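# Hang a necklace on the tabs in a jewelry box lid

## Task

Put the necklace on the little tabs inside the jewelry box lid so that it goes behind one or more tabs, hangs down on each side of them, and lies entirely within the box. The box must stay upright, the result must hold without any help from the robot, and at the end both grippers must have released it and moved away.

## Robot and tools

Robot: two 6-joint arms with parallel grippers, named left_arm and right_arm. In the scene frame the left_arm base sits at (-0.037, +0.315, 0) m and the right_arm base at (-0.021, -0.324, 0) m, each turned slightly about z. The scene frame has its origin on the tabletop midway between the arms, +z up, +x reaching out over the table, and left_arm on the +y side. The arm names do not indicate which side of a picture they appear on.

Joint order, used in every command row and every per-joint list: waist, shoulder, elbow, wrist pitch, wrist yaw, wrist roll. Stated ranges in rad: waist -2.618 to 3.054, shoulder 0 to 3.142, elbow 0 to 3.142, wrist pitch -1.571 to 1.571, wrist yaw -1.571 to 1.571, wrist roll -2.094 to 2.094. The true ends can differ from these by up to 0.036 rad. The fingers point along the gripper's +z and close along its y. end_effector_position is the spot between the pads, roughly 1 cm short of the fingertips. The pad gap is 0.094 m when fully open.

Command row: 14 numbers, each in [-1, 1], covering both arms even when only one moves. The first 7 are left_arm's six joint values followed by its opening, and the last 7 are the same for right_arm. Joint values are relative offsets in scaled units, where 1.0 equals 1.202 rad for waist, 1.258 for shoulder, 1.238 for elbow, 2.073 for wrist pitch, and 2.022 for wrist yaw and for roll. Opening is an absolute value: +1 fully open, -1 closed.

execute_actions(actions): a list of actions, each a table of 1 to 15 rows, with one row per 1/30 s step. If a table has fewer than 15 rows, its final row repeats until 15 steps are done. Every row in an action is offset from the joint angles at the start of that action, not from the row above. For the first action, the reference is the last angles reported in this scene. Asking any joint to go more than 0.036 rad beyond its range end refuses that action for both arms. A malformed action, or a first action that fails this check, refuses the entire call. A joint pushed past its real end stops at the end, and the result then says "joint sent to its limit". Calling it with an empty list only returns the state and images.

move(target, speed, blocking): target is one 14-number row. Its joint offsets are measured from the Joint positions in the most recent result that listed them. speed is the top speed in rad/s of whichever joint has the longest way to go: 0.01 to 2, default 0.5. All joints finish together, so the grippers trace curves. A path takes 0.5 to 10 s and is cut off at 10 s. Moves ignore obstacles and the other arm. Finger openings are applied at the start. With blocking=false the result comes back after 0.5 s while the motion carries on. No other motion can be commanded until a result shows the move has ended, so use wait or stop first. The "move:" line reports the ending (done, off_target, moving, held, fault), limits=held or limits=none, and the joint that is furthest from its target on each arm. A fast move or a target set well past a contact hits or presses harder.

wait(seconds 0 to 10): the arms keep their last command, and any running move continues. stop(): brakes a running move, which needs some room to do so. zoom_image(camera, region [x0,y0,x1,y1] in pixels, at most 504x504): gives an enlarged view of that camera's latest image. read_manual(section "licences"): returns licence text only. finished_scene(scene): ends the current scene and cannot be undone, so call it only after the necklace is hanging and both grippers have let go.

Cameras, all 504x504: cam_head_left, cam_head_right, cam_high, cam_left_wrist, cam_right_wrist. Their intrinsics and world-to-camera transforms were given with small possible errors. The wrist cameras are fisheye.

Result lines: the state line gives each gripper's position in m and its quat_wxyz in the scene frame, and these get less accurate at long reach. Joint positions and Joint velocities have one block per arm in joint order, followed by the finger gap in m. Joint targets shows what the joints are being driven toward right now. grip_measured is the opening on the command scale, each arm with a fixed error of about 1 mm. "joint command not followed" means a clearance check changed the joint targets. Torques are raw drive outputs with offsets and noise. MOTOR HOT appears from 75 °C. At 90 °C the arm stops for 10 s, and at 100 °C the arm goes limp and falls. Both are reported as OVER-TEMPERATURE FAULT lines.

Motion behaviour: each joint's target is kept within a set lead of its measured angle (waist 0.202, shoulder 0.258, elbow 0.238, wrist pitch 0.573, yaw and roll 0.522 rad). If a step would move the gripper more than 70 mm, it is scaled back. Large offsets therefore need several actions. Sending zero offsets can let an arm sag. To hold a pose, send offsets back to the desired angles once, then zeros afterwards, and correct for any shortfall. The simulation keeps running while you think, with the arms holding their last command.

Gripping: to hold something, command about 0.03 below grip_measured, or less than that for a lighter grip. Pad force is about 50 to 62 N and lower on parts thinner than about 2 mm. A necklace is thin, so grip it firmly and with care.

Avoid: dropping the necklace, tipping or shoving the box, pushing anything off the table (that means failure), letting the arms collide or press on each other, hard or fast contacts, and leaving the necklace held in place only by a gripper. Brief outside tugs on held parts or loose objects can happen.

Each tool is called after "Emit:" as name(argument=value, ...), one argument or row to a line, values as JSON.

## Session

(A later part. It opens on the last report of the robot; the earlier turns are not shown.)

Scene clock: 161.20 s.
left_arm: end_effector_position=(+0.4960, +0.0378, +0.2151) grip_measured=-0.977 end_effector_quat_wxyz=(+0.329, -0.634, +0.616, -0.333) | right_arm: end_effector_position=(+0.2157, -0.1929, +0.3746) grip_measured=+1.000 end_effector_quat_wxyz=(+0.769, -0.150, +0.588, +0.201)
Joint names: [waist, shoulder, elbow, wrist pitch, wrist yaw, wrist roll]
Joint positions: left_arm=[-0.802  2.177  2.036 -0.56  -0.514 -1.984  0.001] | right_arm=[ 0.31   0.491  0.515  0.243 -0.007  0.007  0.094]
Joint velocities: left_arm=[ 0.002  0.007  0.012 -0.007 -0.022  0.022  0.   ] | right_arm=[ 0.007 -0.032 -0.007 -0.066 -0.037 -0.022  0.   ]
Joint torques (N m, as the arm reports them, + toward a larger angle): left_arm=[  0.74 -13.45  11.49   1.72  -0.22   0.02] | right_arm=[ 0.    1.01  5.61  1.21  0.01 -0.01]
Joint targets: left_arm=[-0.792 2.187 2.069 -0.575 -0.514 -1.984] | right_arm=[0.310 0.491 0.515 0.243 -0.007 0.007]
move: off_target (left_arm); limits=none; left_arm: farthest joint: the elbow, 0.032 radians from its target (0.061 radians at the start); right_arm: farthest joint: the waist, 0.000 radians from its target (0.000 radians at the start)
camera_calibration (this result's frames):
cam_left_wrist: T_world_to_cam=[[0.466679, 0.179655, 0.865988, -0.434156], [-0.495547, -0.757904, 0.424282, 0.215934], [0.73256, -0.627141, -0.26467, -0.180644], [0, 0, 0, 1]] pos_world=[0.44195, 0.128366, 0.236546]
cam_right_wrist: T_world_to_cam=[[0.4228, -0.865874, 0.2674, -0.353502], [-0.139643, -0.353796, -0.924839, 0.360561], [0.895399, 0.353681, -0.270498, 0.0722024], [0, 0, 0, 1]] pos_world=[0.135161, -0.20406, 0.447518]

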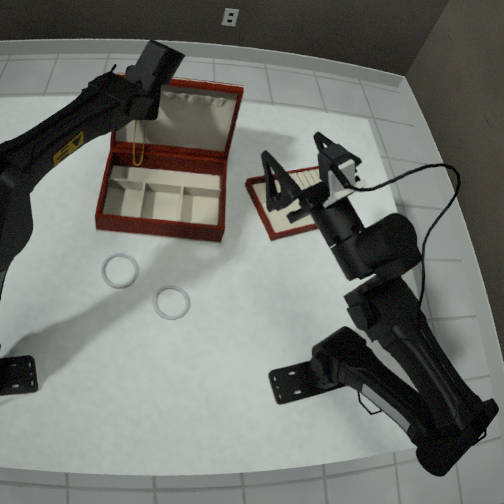

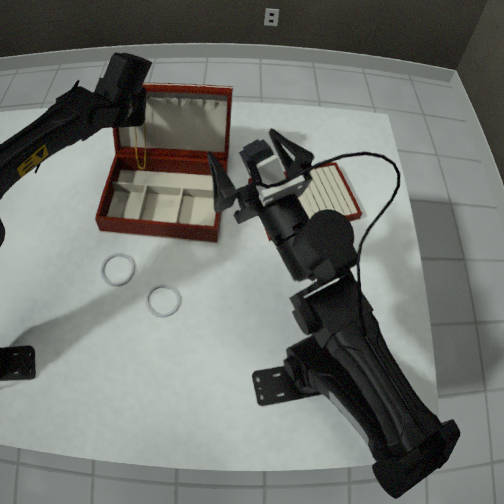

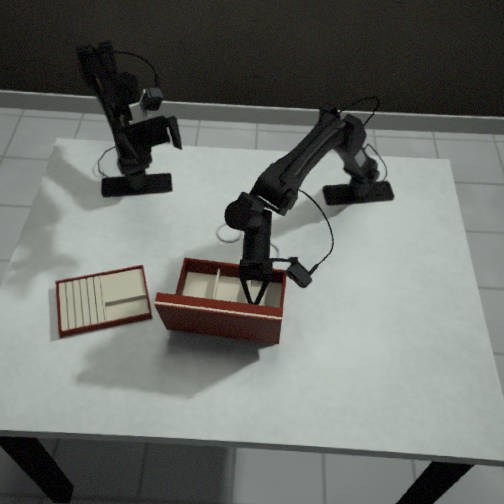

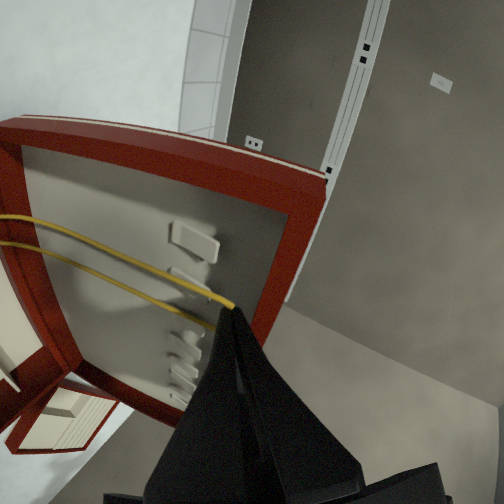

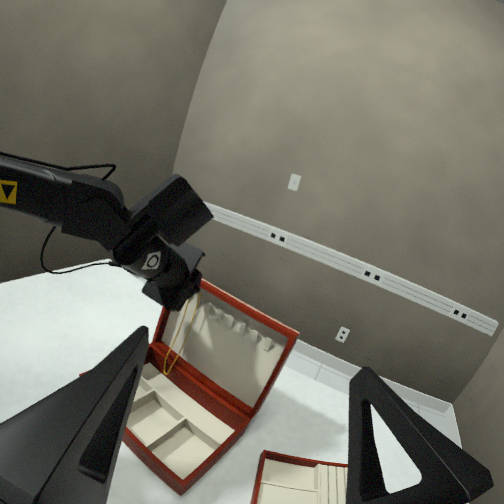

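Emit:
move(
  target=[0.017,0.04,0.066,-0.008,0,0,-1,0,0,0,0,0,0,1],
  speed=0.06,
)

Emit:
zoom_image(
  camera="cam_right_wrist",
  region=[150,250,250,350],
)

Emit:
zoom_image(
  camera="cam_left_wrist",
  region=[130,190,330,390],
)

Scene clock: 170.37 s.
left_arm: end_effector_position=(+0.5051, +0.0359, +0.2079) grip_measured=-0.977 end_effector_quat_wxyz=(+0.329, -0.636, +0.615, -0.331) | right_arm: end_effector_position=(+0.2157, -0.1929, +0.3746) grip_measured=+1.000 end_effector_quat_wxyz=(+0.769, -0.150, +0.588, +0.201)
Joint names: [waist, shoulder, elbow, wrist pitch, wrist yaw, wrist roll]
Joint positions: left_arm=[-0.795  2.221  2.08  -0.563 -0.51  -1.984  0.001] | right_arm=[ 0.31   0.491  0.515  0.243 -0.007  0.007  0.094]
Joint velocities: left_arm=[ 0.007 -0.002  0.012 -0.007  0.007  0.066  0.001] | right_arm=[ 0.007 -0.007 -0.012 -0.081  0.022  0.022  0.   ]
Joint torques (N m, as the arm reports them, + toward a larger angle): left_arm=[  0.93 -14.17  11.91   1.76  -0.26   0.03] | right_arm=[ 0.    1.01  5.62  1.21  0.01 -0.01]
Joint targets: left_arm=[-0.782 2.228 2.118 -0.577 -0.514 -1.984] | right_arm=[0.310 0.491 0.515 0.243 -0.007 0.007]
move: off_target (left_arm); limits=none; left_arm: farthest joint: the elbow, 0.037 radians from its target (0.082 radians at the start); right_arm: farthest joint: the waist, 0.000 radians from its target (0.000 radians at the start)
camera_calibration (this result's frames):
cam_left_wrist: T_world_to_cam=[[0.46857, 0.182219, 0.864429, -0.43262], [-0.490695, -0.759988, 0.426188, 0.219288], [0.734616, -0.62387, -0.266693, -0.191153], [0, 0, 0, 1]] pos_world=[0.45074, 0.126233, 0.229533]
cam_right_wrist: T_world_to_cam=[[0.4228, -0.865874, 0.2674, -0.353502], [-0.139643, -0.353796, -0.924839, 0.360561], [0.895399, 0.353681, -0.270498, 0.0722024], [0, 0, 0, 1]] pos_world=[0.135161, -0.20406, 0.447518]

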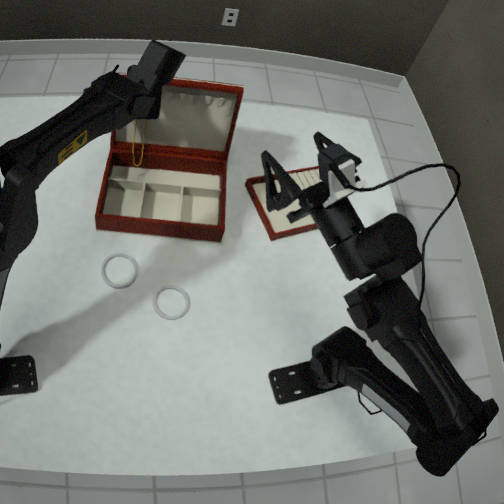

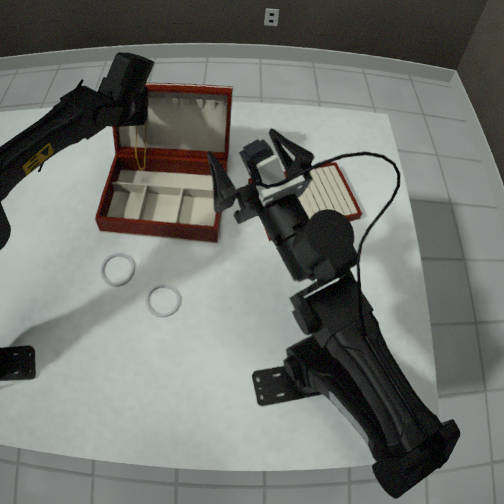

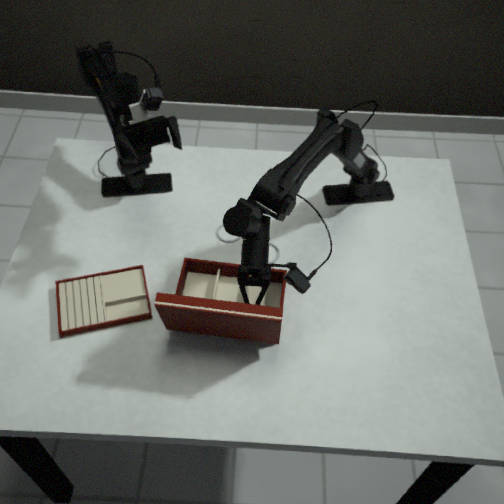

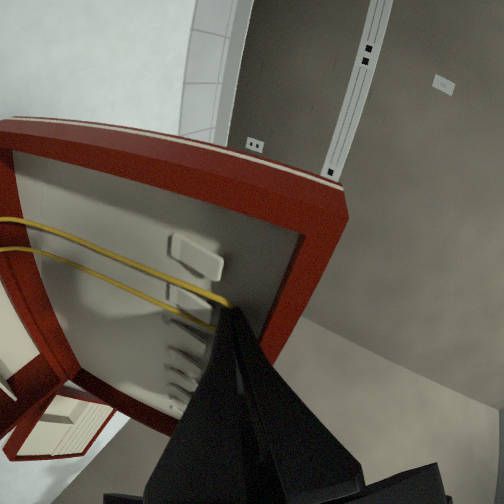

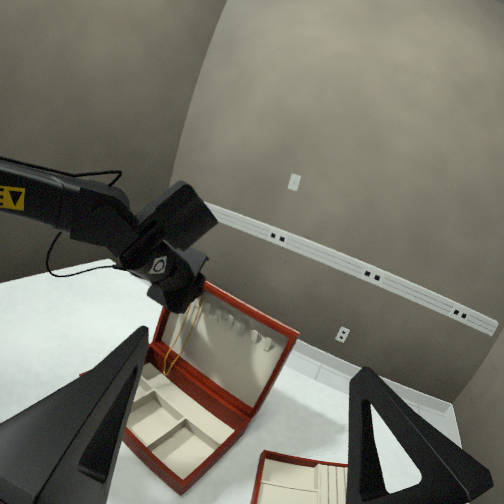

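Region (150, 250, 250, 350) of cam_right_wrist's 504x504 image, scaled by 5.040, with more detail than that image has.

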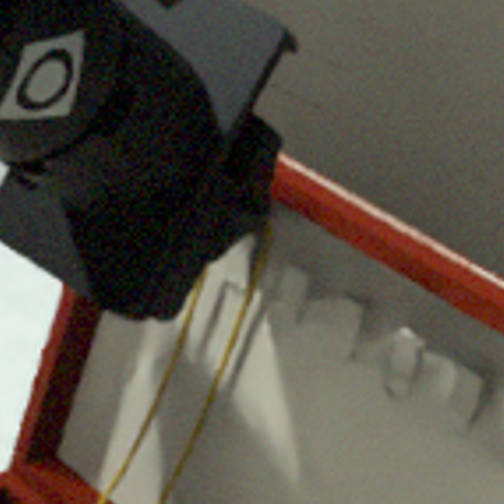

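Region (130, 190, 330, 390) of cam_left_wrist's 504x504 image, scaled by 2.520, with more detail than that image has.

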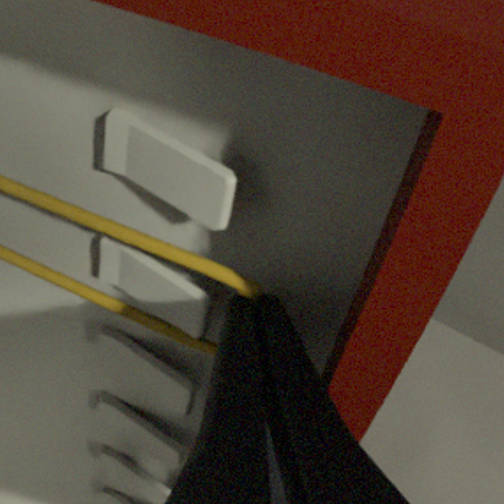

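Emit:
move(
  target=[0.015,0.026,0.05,-0.006,0,0,-1,0,0,0,0,0,0,1],
  speed=0.05,
)

Emit:
zoom_image(
  camera="cam_right_wrist",
  region=[150,250,250,350],
)

Emit:
zoom_image(
  camera="cam_left_wrist",
  region=[130,190,330,390],
)

Scene clock: 178.63 s.
left_arm: end_effector_position=(+0.5099, +0.0350, +0.2045) grip_measured=-0.978 end_effector_quat_wxyz=(+0.329, -0.637, +0.614, -0.331) | right_arm: end_effector_position=(+0.2157, -0.1929, +0.3746) grip_measured=+1.000 end_effector_quat_wxyz=(+0.769, -0.150, +0.588, +0.201)
Joint names: [waist, shoulder, elbow, wrist pitch, wrist yaw, wrist roll]
Joint positions: left_arm=[-0.791  2.244  2.106 -0.566 -0.508 -1.984  0.001] | right_arm=[ 0.31   0.491  0.515  0.243 -0.007  0.007  0.094]
Joint velocities: left_arm=[-0.012 -0.012 -0.007 -0.066  0.022 -0.037 -0.001] | right_arm=[-0.002 -0.002 -0.007 -0.022  0.037  0.007  0.   ]
Joint torques (N m, as the arm reports them, + toward a larger angle): left_arm=[  1.03 -14.1   11.83   1.82  -0.23   0.03] | right_arm=[ 0.01  1.01  5.61  1.22  0.   -0.01]
Joint targets: left_arm=[-0.777 2.253 2.142 -0.575 -0.510 -1.984] | right_arm=[0.310 0.491 0.515 0.243 -0.007 0.007]
move: off_target (left_arm); limits=none; left_arm: farthest joint: the elbow, 0.036 radians from its target (0.061 radians at the start); right_arm: farthest joint: the waist, 0.000 radians from its target (0.000 radians at the start)
camera_calibration (this result's frames):
cam_left_wrist: T_world_to_cam=[[0.46947, 0.183851, 0.863595, -0.43207], [-0.48849, -0.760675, 0.427494, 0.220953], [0.735511, -0.622553, -0.267305, -0.196514], [0, 0, 0, 1]] pos_world=[0.455315, 0.12517, 0.226148]
cam_right_wrist: T_world_to_cam=[[0.4228, -0.865874, 0.2674, -0.353502], [-0.139643, -0.353796, -0.924839, 0.360561], [0.895399, 0.353681, -0.270498, 0.0722024], [0, 0, 0, 1]] pos_world=[0.135161, -0.20406, 0.447518]

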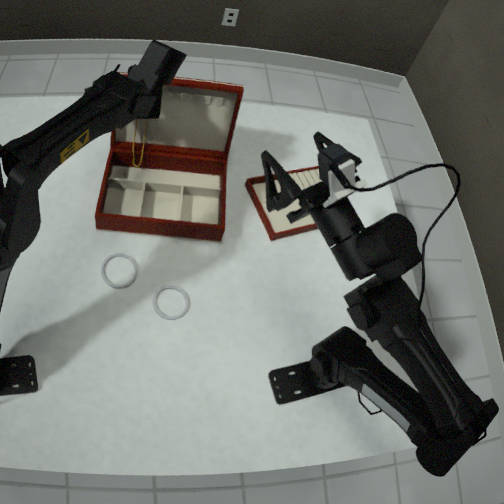

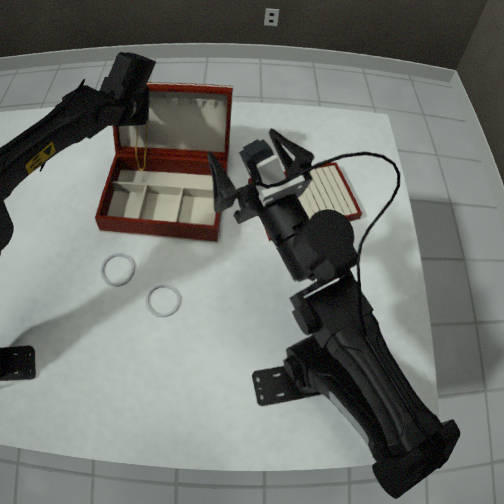

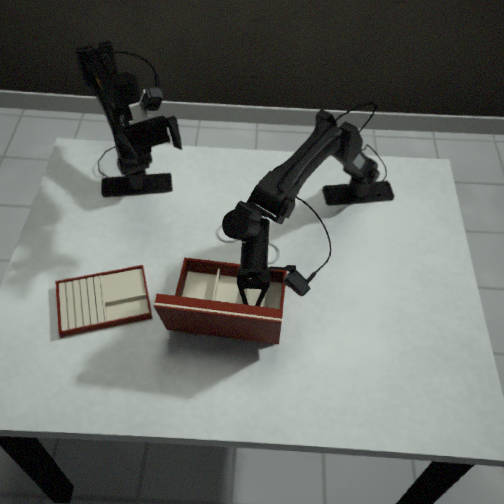

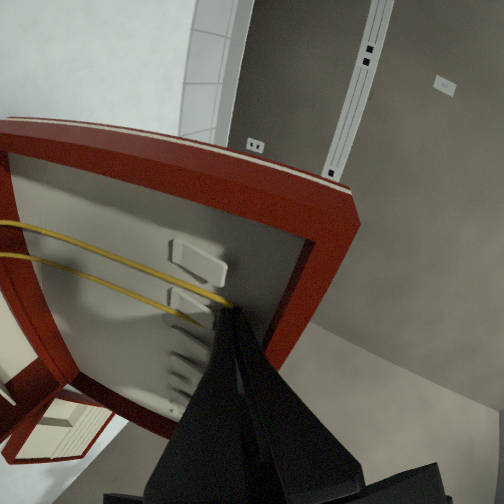

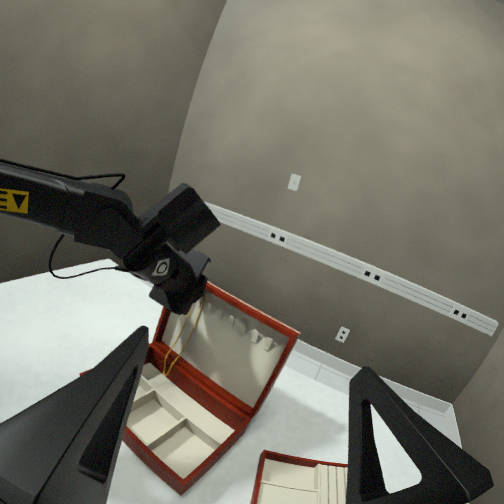

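Region (150, 250, 250, 350) of cam_right_wrist's 504x504 image, scaled by 5.040, with more detail than that image has.

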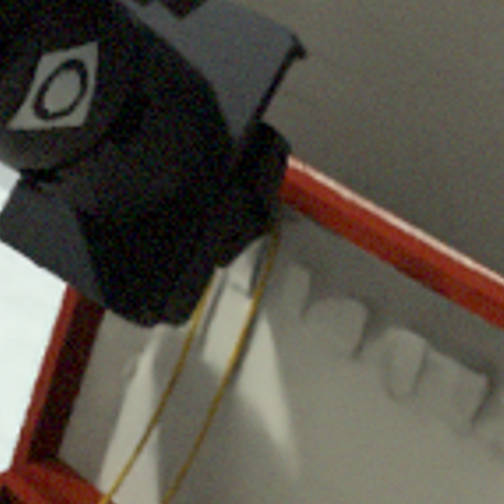

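Region (130, 190, 330, 390) of cam_left_wrist's 504x504 image, scaled by 2.520, with more detail than that image has.

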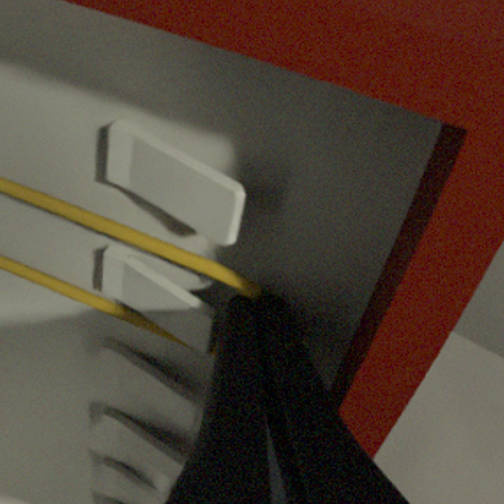

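Behind the tab tip now. Release slightly.

Emit:
move(
  target=[0,0,0.01,0,0,0,-0.91,0,0,0,0,0,0,1],
)

Emit:
zoom_image(
  camera="cam_left_wrist",
  region=[130,190,330,390],
)

Scene clock: 187.70 s.
left_arm: end_effector_position=(+0.5097, +0.0349, +0.2043) grip_measured=-0.914 end_effector_quat_wxyz=(+0.328, -0.637, +0.615, -0.330) | right_arm: end_effector_position=(+0.2157, -0.1929, +0.3746) grip_measured=+1.000 end_effector_quat_wxyz=(+0.769, -0.150, +0.588, +0.201)
Joint names: [waist, shoulder, elbow, wrist pitch, wrist yaw, wrist roll]
Joint positions: left_arm=[-0.791  2.244  2.106 -0.567 -0.507 -1.984  0.004] | right_arm=[ 0.31   0.491  0.515  0.243 -0.007  0.007  0.094]
Joint velocities: left_arm=[-0.007 -0.027 -0.017 -0.051  0.007  0.007 -0.   ] | right_arm=[ 0.007 -0.027 -0.007  0.007  0.007 -0.007  0.   ]
Joint torques (N m, as the arm reports them, + toward a larger angle): left_arm=[  0.05 -14.94   9.71   1.9   -0.23   0.02] | right_arm=[ 0.01  1.01  5.62  1.21  0.01 -0.01]
Joint targets: left_arm=[-0.791 2.244 2.118 -0.566 -0.508 -1.984] | right_arm=[0.310 0.491 0.515 0.243 -0.007 0.007]
move: done; limits=none; left_arm: farthest joint: the elbow, 0.013 radians from its target (0.013 radians at the start); right_arm: farthest joint: the waist, 0.000 radians from its target (0.000 radians at the start)
camera_calibration (this result's frames):
cam_left_wrist: T_world_to_cam=[[0.470806, 0.183392, 0.862965, -0.43228], [-0.48857, -0.760273, 0.428117, 0.220807], [0.734603, -0.623179, -0.268341, -0.195813], [0, 0, 0, 1]] pos_world=[0.455245, 0.125124, 0.225966]
cam_right_wrist: T_world_to_cam=[[0.4228, -0.865874, 0.2674, -0.353502], [-0.139643, -0.353796, -0.924839, 0.360561], [0.895399, 0.353681, -0.270498, 0.0722024], [0, 0, 0, 1]] pos_world=[0.135161, -0.20406, 0.447518]

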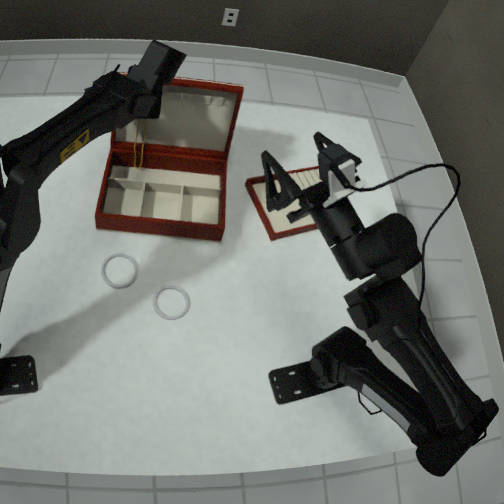

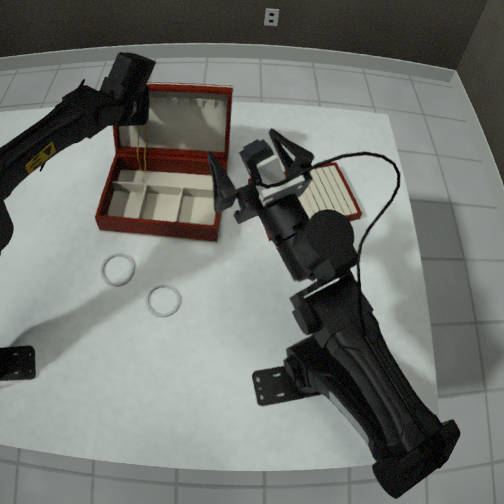

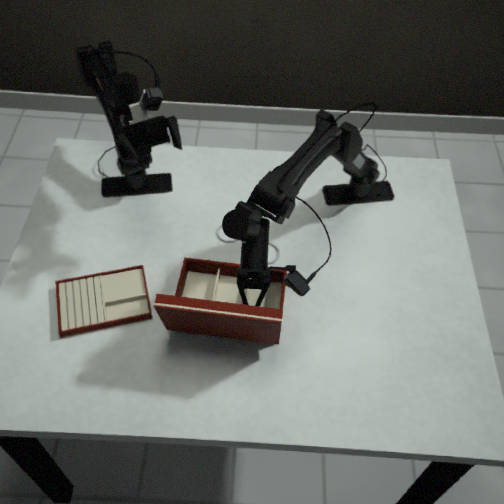

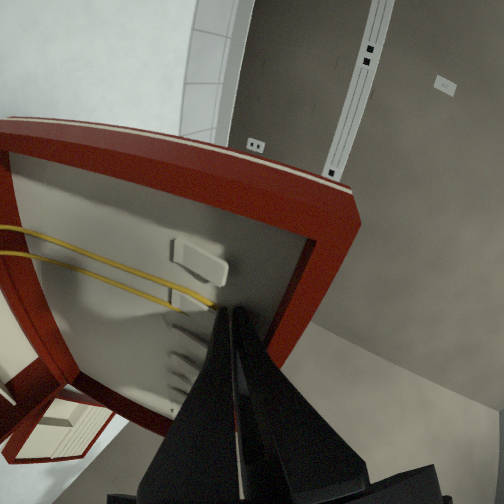

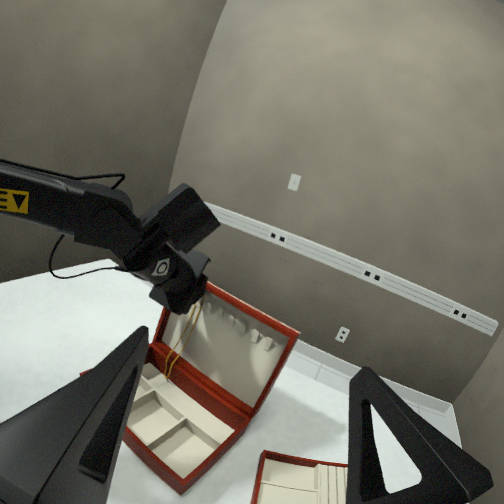

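Region (130, 190, 330, 390) of cam_left_wrist's 504x504 image, scaled by 2.520, with more detail than that image has.

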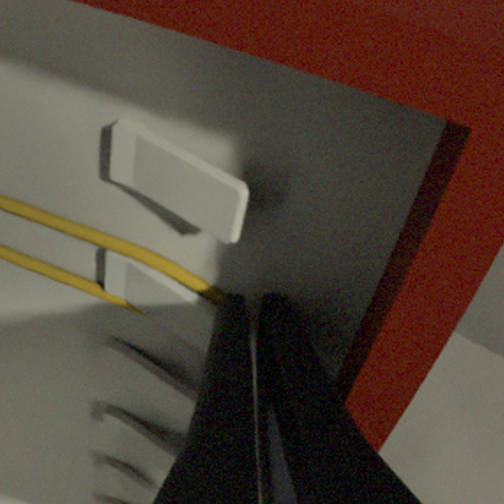

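Emit:
move(
  target=[-0.05,-0.24,-0.28,0,0,0,-0.97,0,0,0,0,0,0,1],
  speed=0.2,
)

Emit:
move(
  target=[0.2,-0.7,-0.5,0,0,0,-0.9,-0.3,0,0,0,0,0,1],
  speed=0.7,
)

Emit:
zoom_image(
  camera="cam_head_left",
  region=[90,70,220,200],
)

Scene clock: 195.17 s.
left_arm: end_effector_position=(+0.4407, +0.0500, +0.2258) grip_measured=-0.969 end_effector_quat_wxyz=(+0.317, -0.622, +0.639, -0.323) | right_arm: end_effector_position=(+0.2157, -0.1929, +0.3746) grip_measured=+1.000 end_effector_quat_wxyz=(+0.769, -0.150, +0.588, +0.201)
Joint names: [waist, shoulder, elbow, wrist pitch, wrist yaw, wrist roll]
Joint positions: left_arm=[-0.841  1.96   1.783 -0.564 -0.505 -1.984  0.001] | right_arm=[ 0.31   0.491  0.515  0.243 -0.007  0.007  0.094]
Joint velocities: left_arm=[-0.012  0.012 -0.007  0.022 -0.022  0.022  0.001] | right_arm=[-0.002  0.002  0.022 -0.066  0.007 -0.022  0.   ]
Joint torques (N m, as the arm reports them, + toward a larger angle): left_arm=[ -0.61 -13.9    6.55   1.8   -0.23   0.02] | right_arm=[ 0.    1.01  5.62  1.21  0.01 -0.01]
Joint targets: left_arm=[-0.851 1.942 1.759 -0.567 -0.507 -1.984] | right_arm=[0.310 0.491 0.515 0.243 -0.007 0.007]
move: off_target (left_arm); limits=none; left_arm: farthest joint: the elbow, 0.024 radians from its target (0.346 radians at the start); right_arm: farthest joint: the waist, 0.000 radians from its target (0.000 radians at the start)
camera_calibration (this result's frames):
cam_left_wrist: T_world_to_cam=[[0.504721, 0.140772, 0.851728, -0.431425], [-0.514583, -0.743121, 0.427755, 0.200083], [0.693153, -0.654182, -0.30263, -0.102426], [0, 0, 0, 1]] pos_world=[0.391706, 0.142413, 0.250873]
cam_right_wrist: T_world_to_cam=[[0.4228, -0.865874, 0.2674, -0.353502], [-0.139643, -0.353796, -0.924839, 0.360561], [0.895399, 0.353681, -0.270498, 0.0722024], [0, 0, 0, 1]] pos_world=[0.135161, -0.20406, 0.447518]

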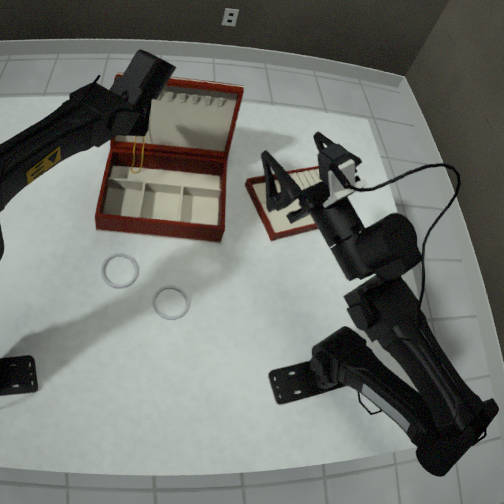

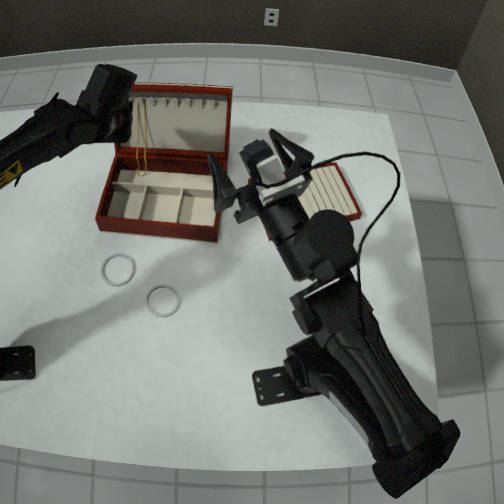

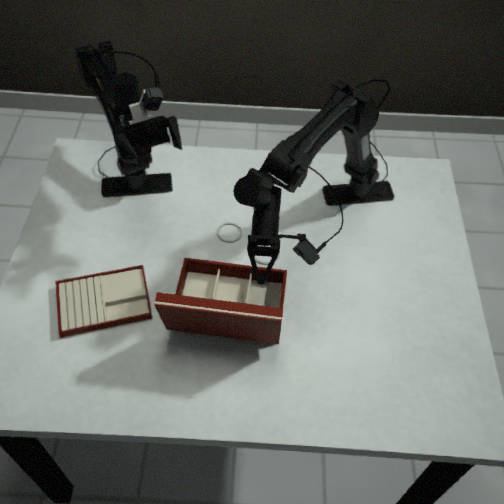

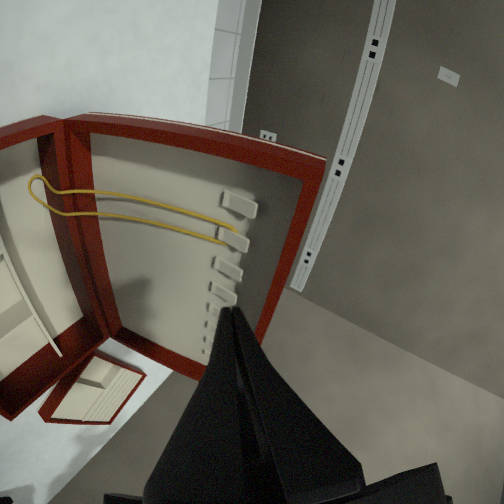

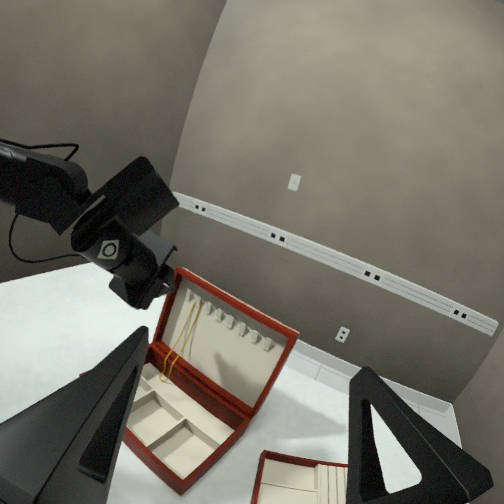

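Scene clock: 196.83 s.
left_arm: end_effector_position=(+0.3079, +0.2493, +0.3381) grip_measured=-0.902 end_effector_quat_wxyz=(-0.377, +0.668, -0.495, +0.408) | right_arm: end_effector_position=(+0.2465, -0.2824, +0.3746) grip_measured=+1.000 end_effector_quat_wxyz=(+0.792, -0.045, +0.605, +0.063)
Joint names: [waist, shoulder, elbow, wrist pitch, wrist yaw, wrist roll]
Joint positions: left_arm=[-0.611  1.091  1.191 -0.551 -0.499 -1.985  0.005] | right_arm=[-0.042  0.491  0.515  0.243 -0.007  0.007  0.094]
Joint velocities: left_arm=[ 0.002  0.002 -0.037 -0.037 -0.022  0.007  0.   ] | right_arm=[ 0.007  0.012 -0.002  0.051 -0.037  0.081  0.   ]
Joint torques (N m, as the arm reports them, + toward a larger angle): left_arm=[ 0.7  -3.77  6.01  1.99 -0.22  0.03] | right_arm=[-0.78  1.01  5.62  1.21  0.01 -0.01]
Joint targets: left_arm=[-0.601 1.080 1.164 -0.564 -0.505 -1.984] | right_arm=[-0.051 0.491 0.515 0.243 -0.007 0.007]
move: off_target (left_arm); limits=none; left_arm: farthest joint: the elbow, 0.027 radians from its target (0.619 radians at the start); right_arm: farthest joint: the waist, 0.009 radians from its target (0.360 radians at the start)
camera_calibration (this result's frames):
cam_left_wrist: T_world_to_cam=[[0.228791, 0.362247, 0.903566, -0.475953], [-0.447689, -0.785055, 0.428093, 0.221578], [0.864424, -0.50246, -0.0174398, -0.032935], [0, 0, 0, 1]] pos_world=[0.236561, 0.329814, 0.334624]
cam_right_wrist: T_world_to_cam=[[0.0989601, -0.958464, 0.267497, -0.390333], [-0.252864, -0.284213, -0.924815, 0.380758], [0.962428, 0.0238796, -0.270486, -0.0333784], [0, 0, 0, 1]] pos_world=[0.167032, -0.265107, 0.447515]

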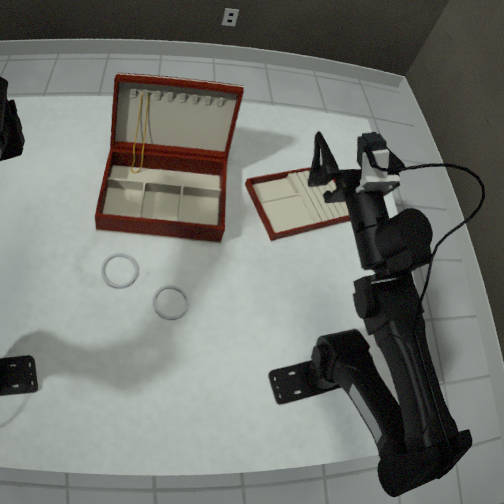

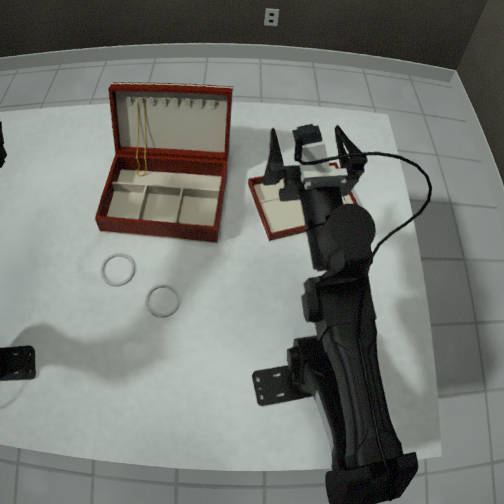

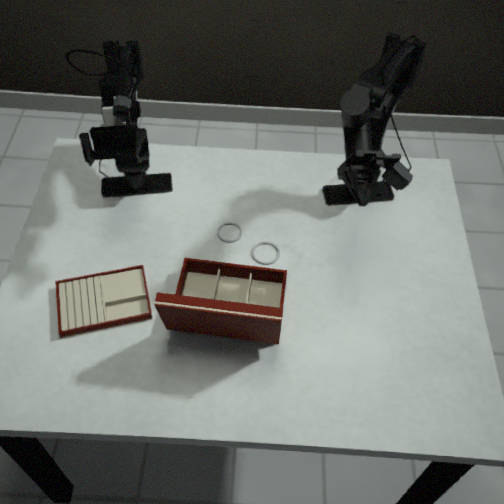

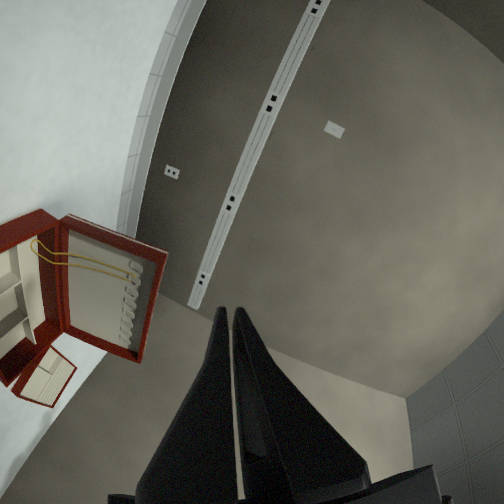

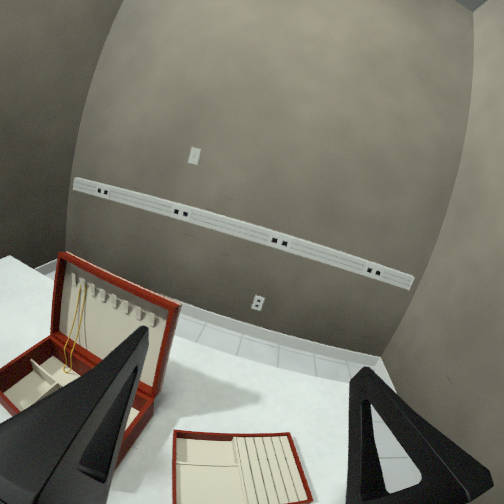

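Region (90, 70, 220, 200) of cam_head_left's 504x504 image, scaled by 3.877, with more detail than that image has.

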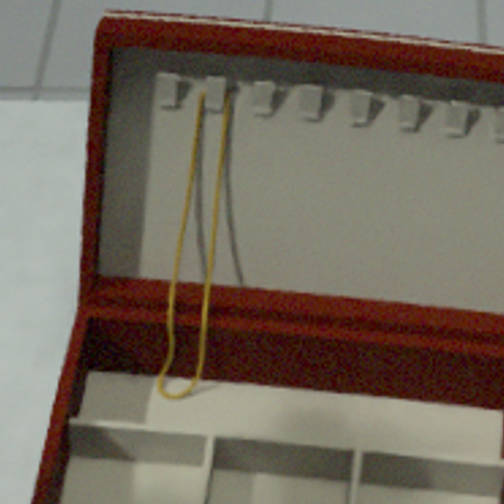

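Emit:
finished_scene(
  scene=1,
)

The scene is finished: the task was done.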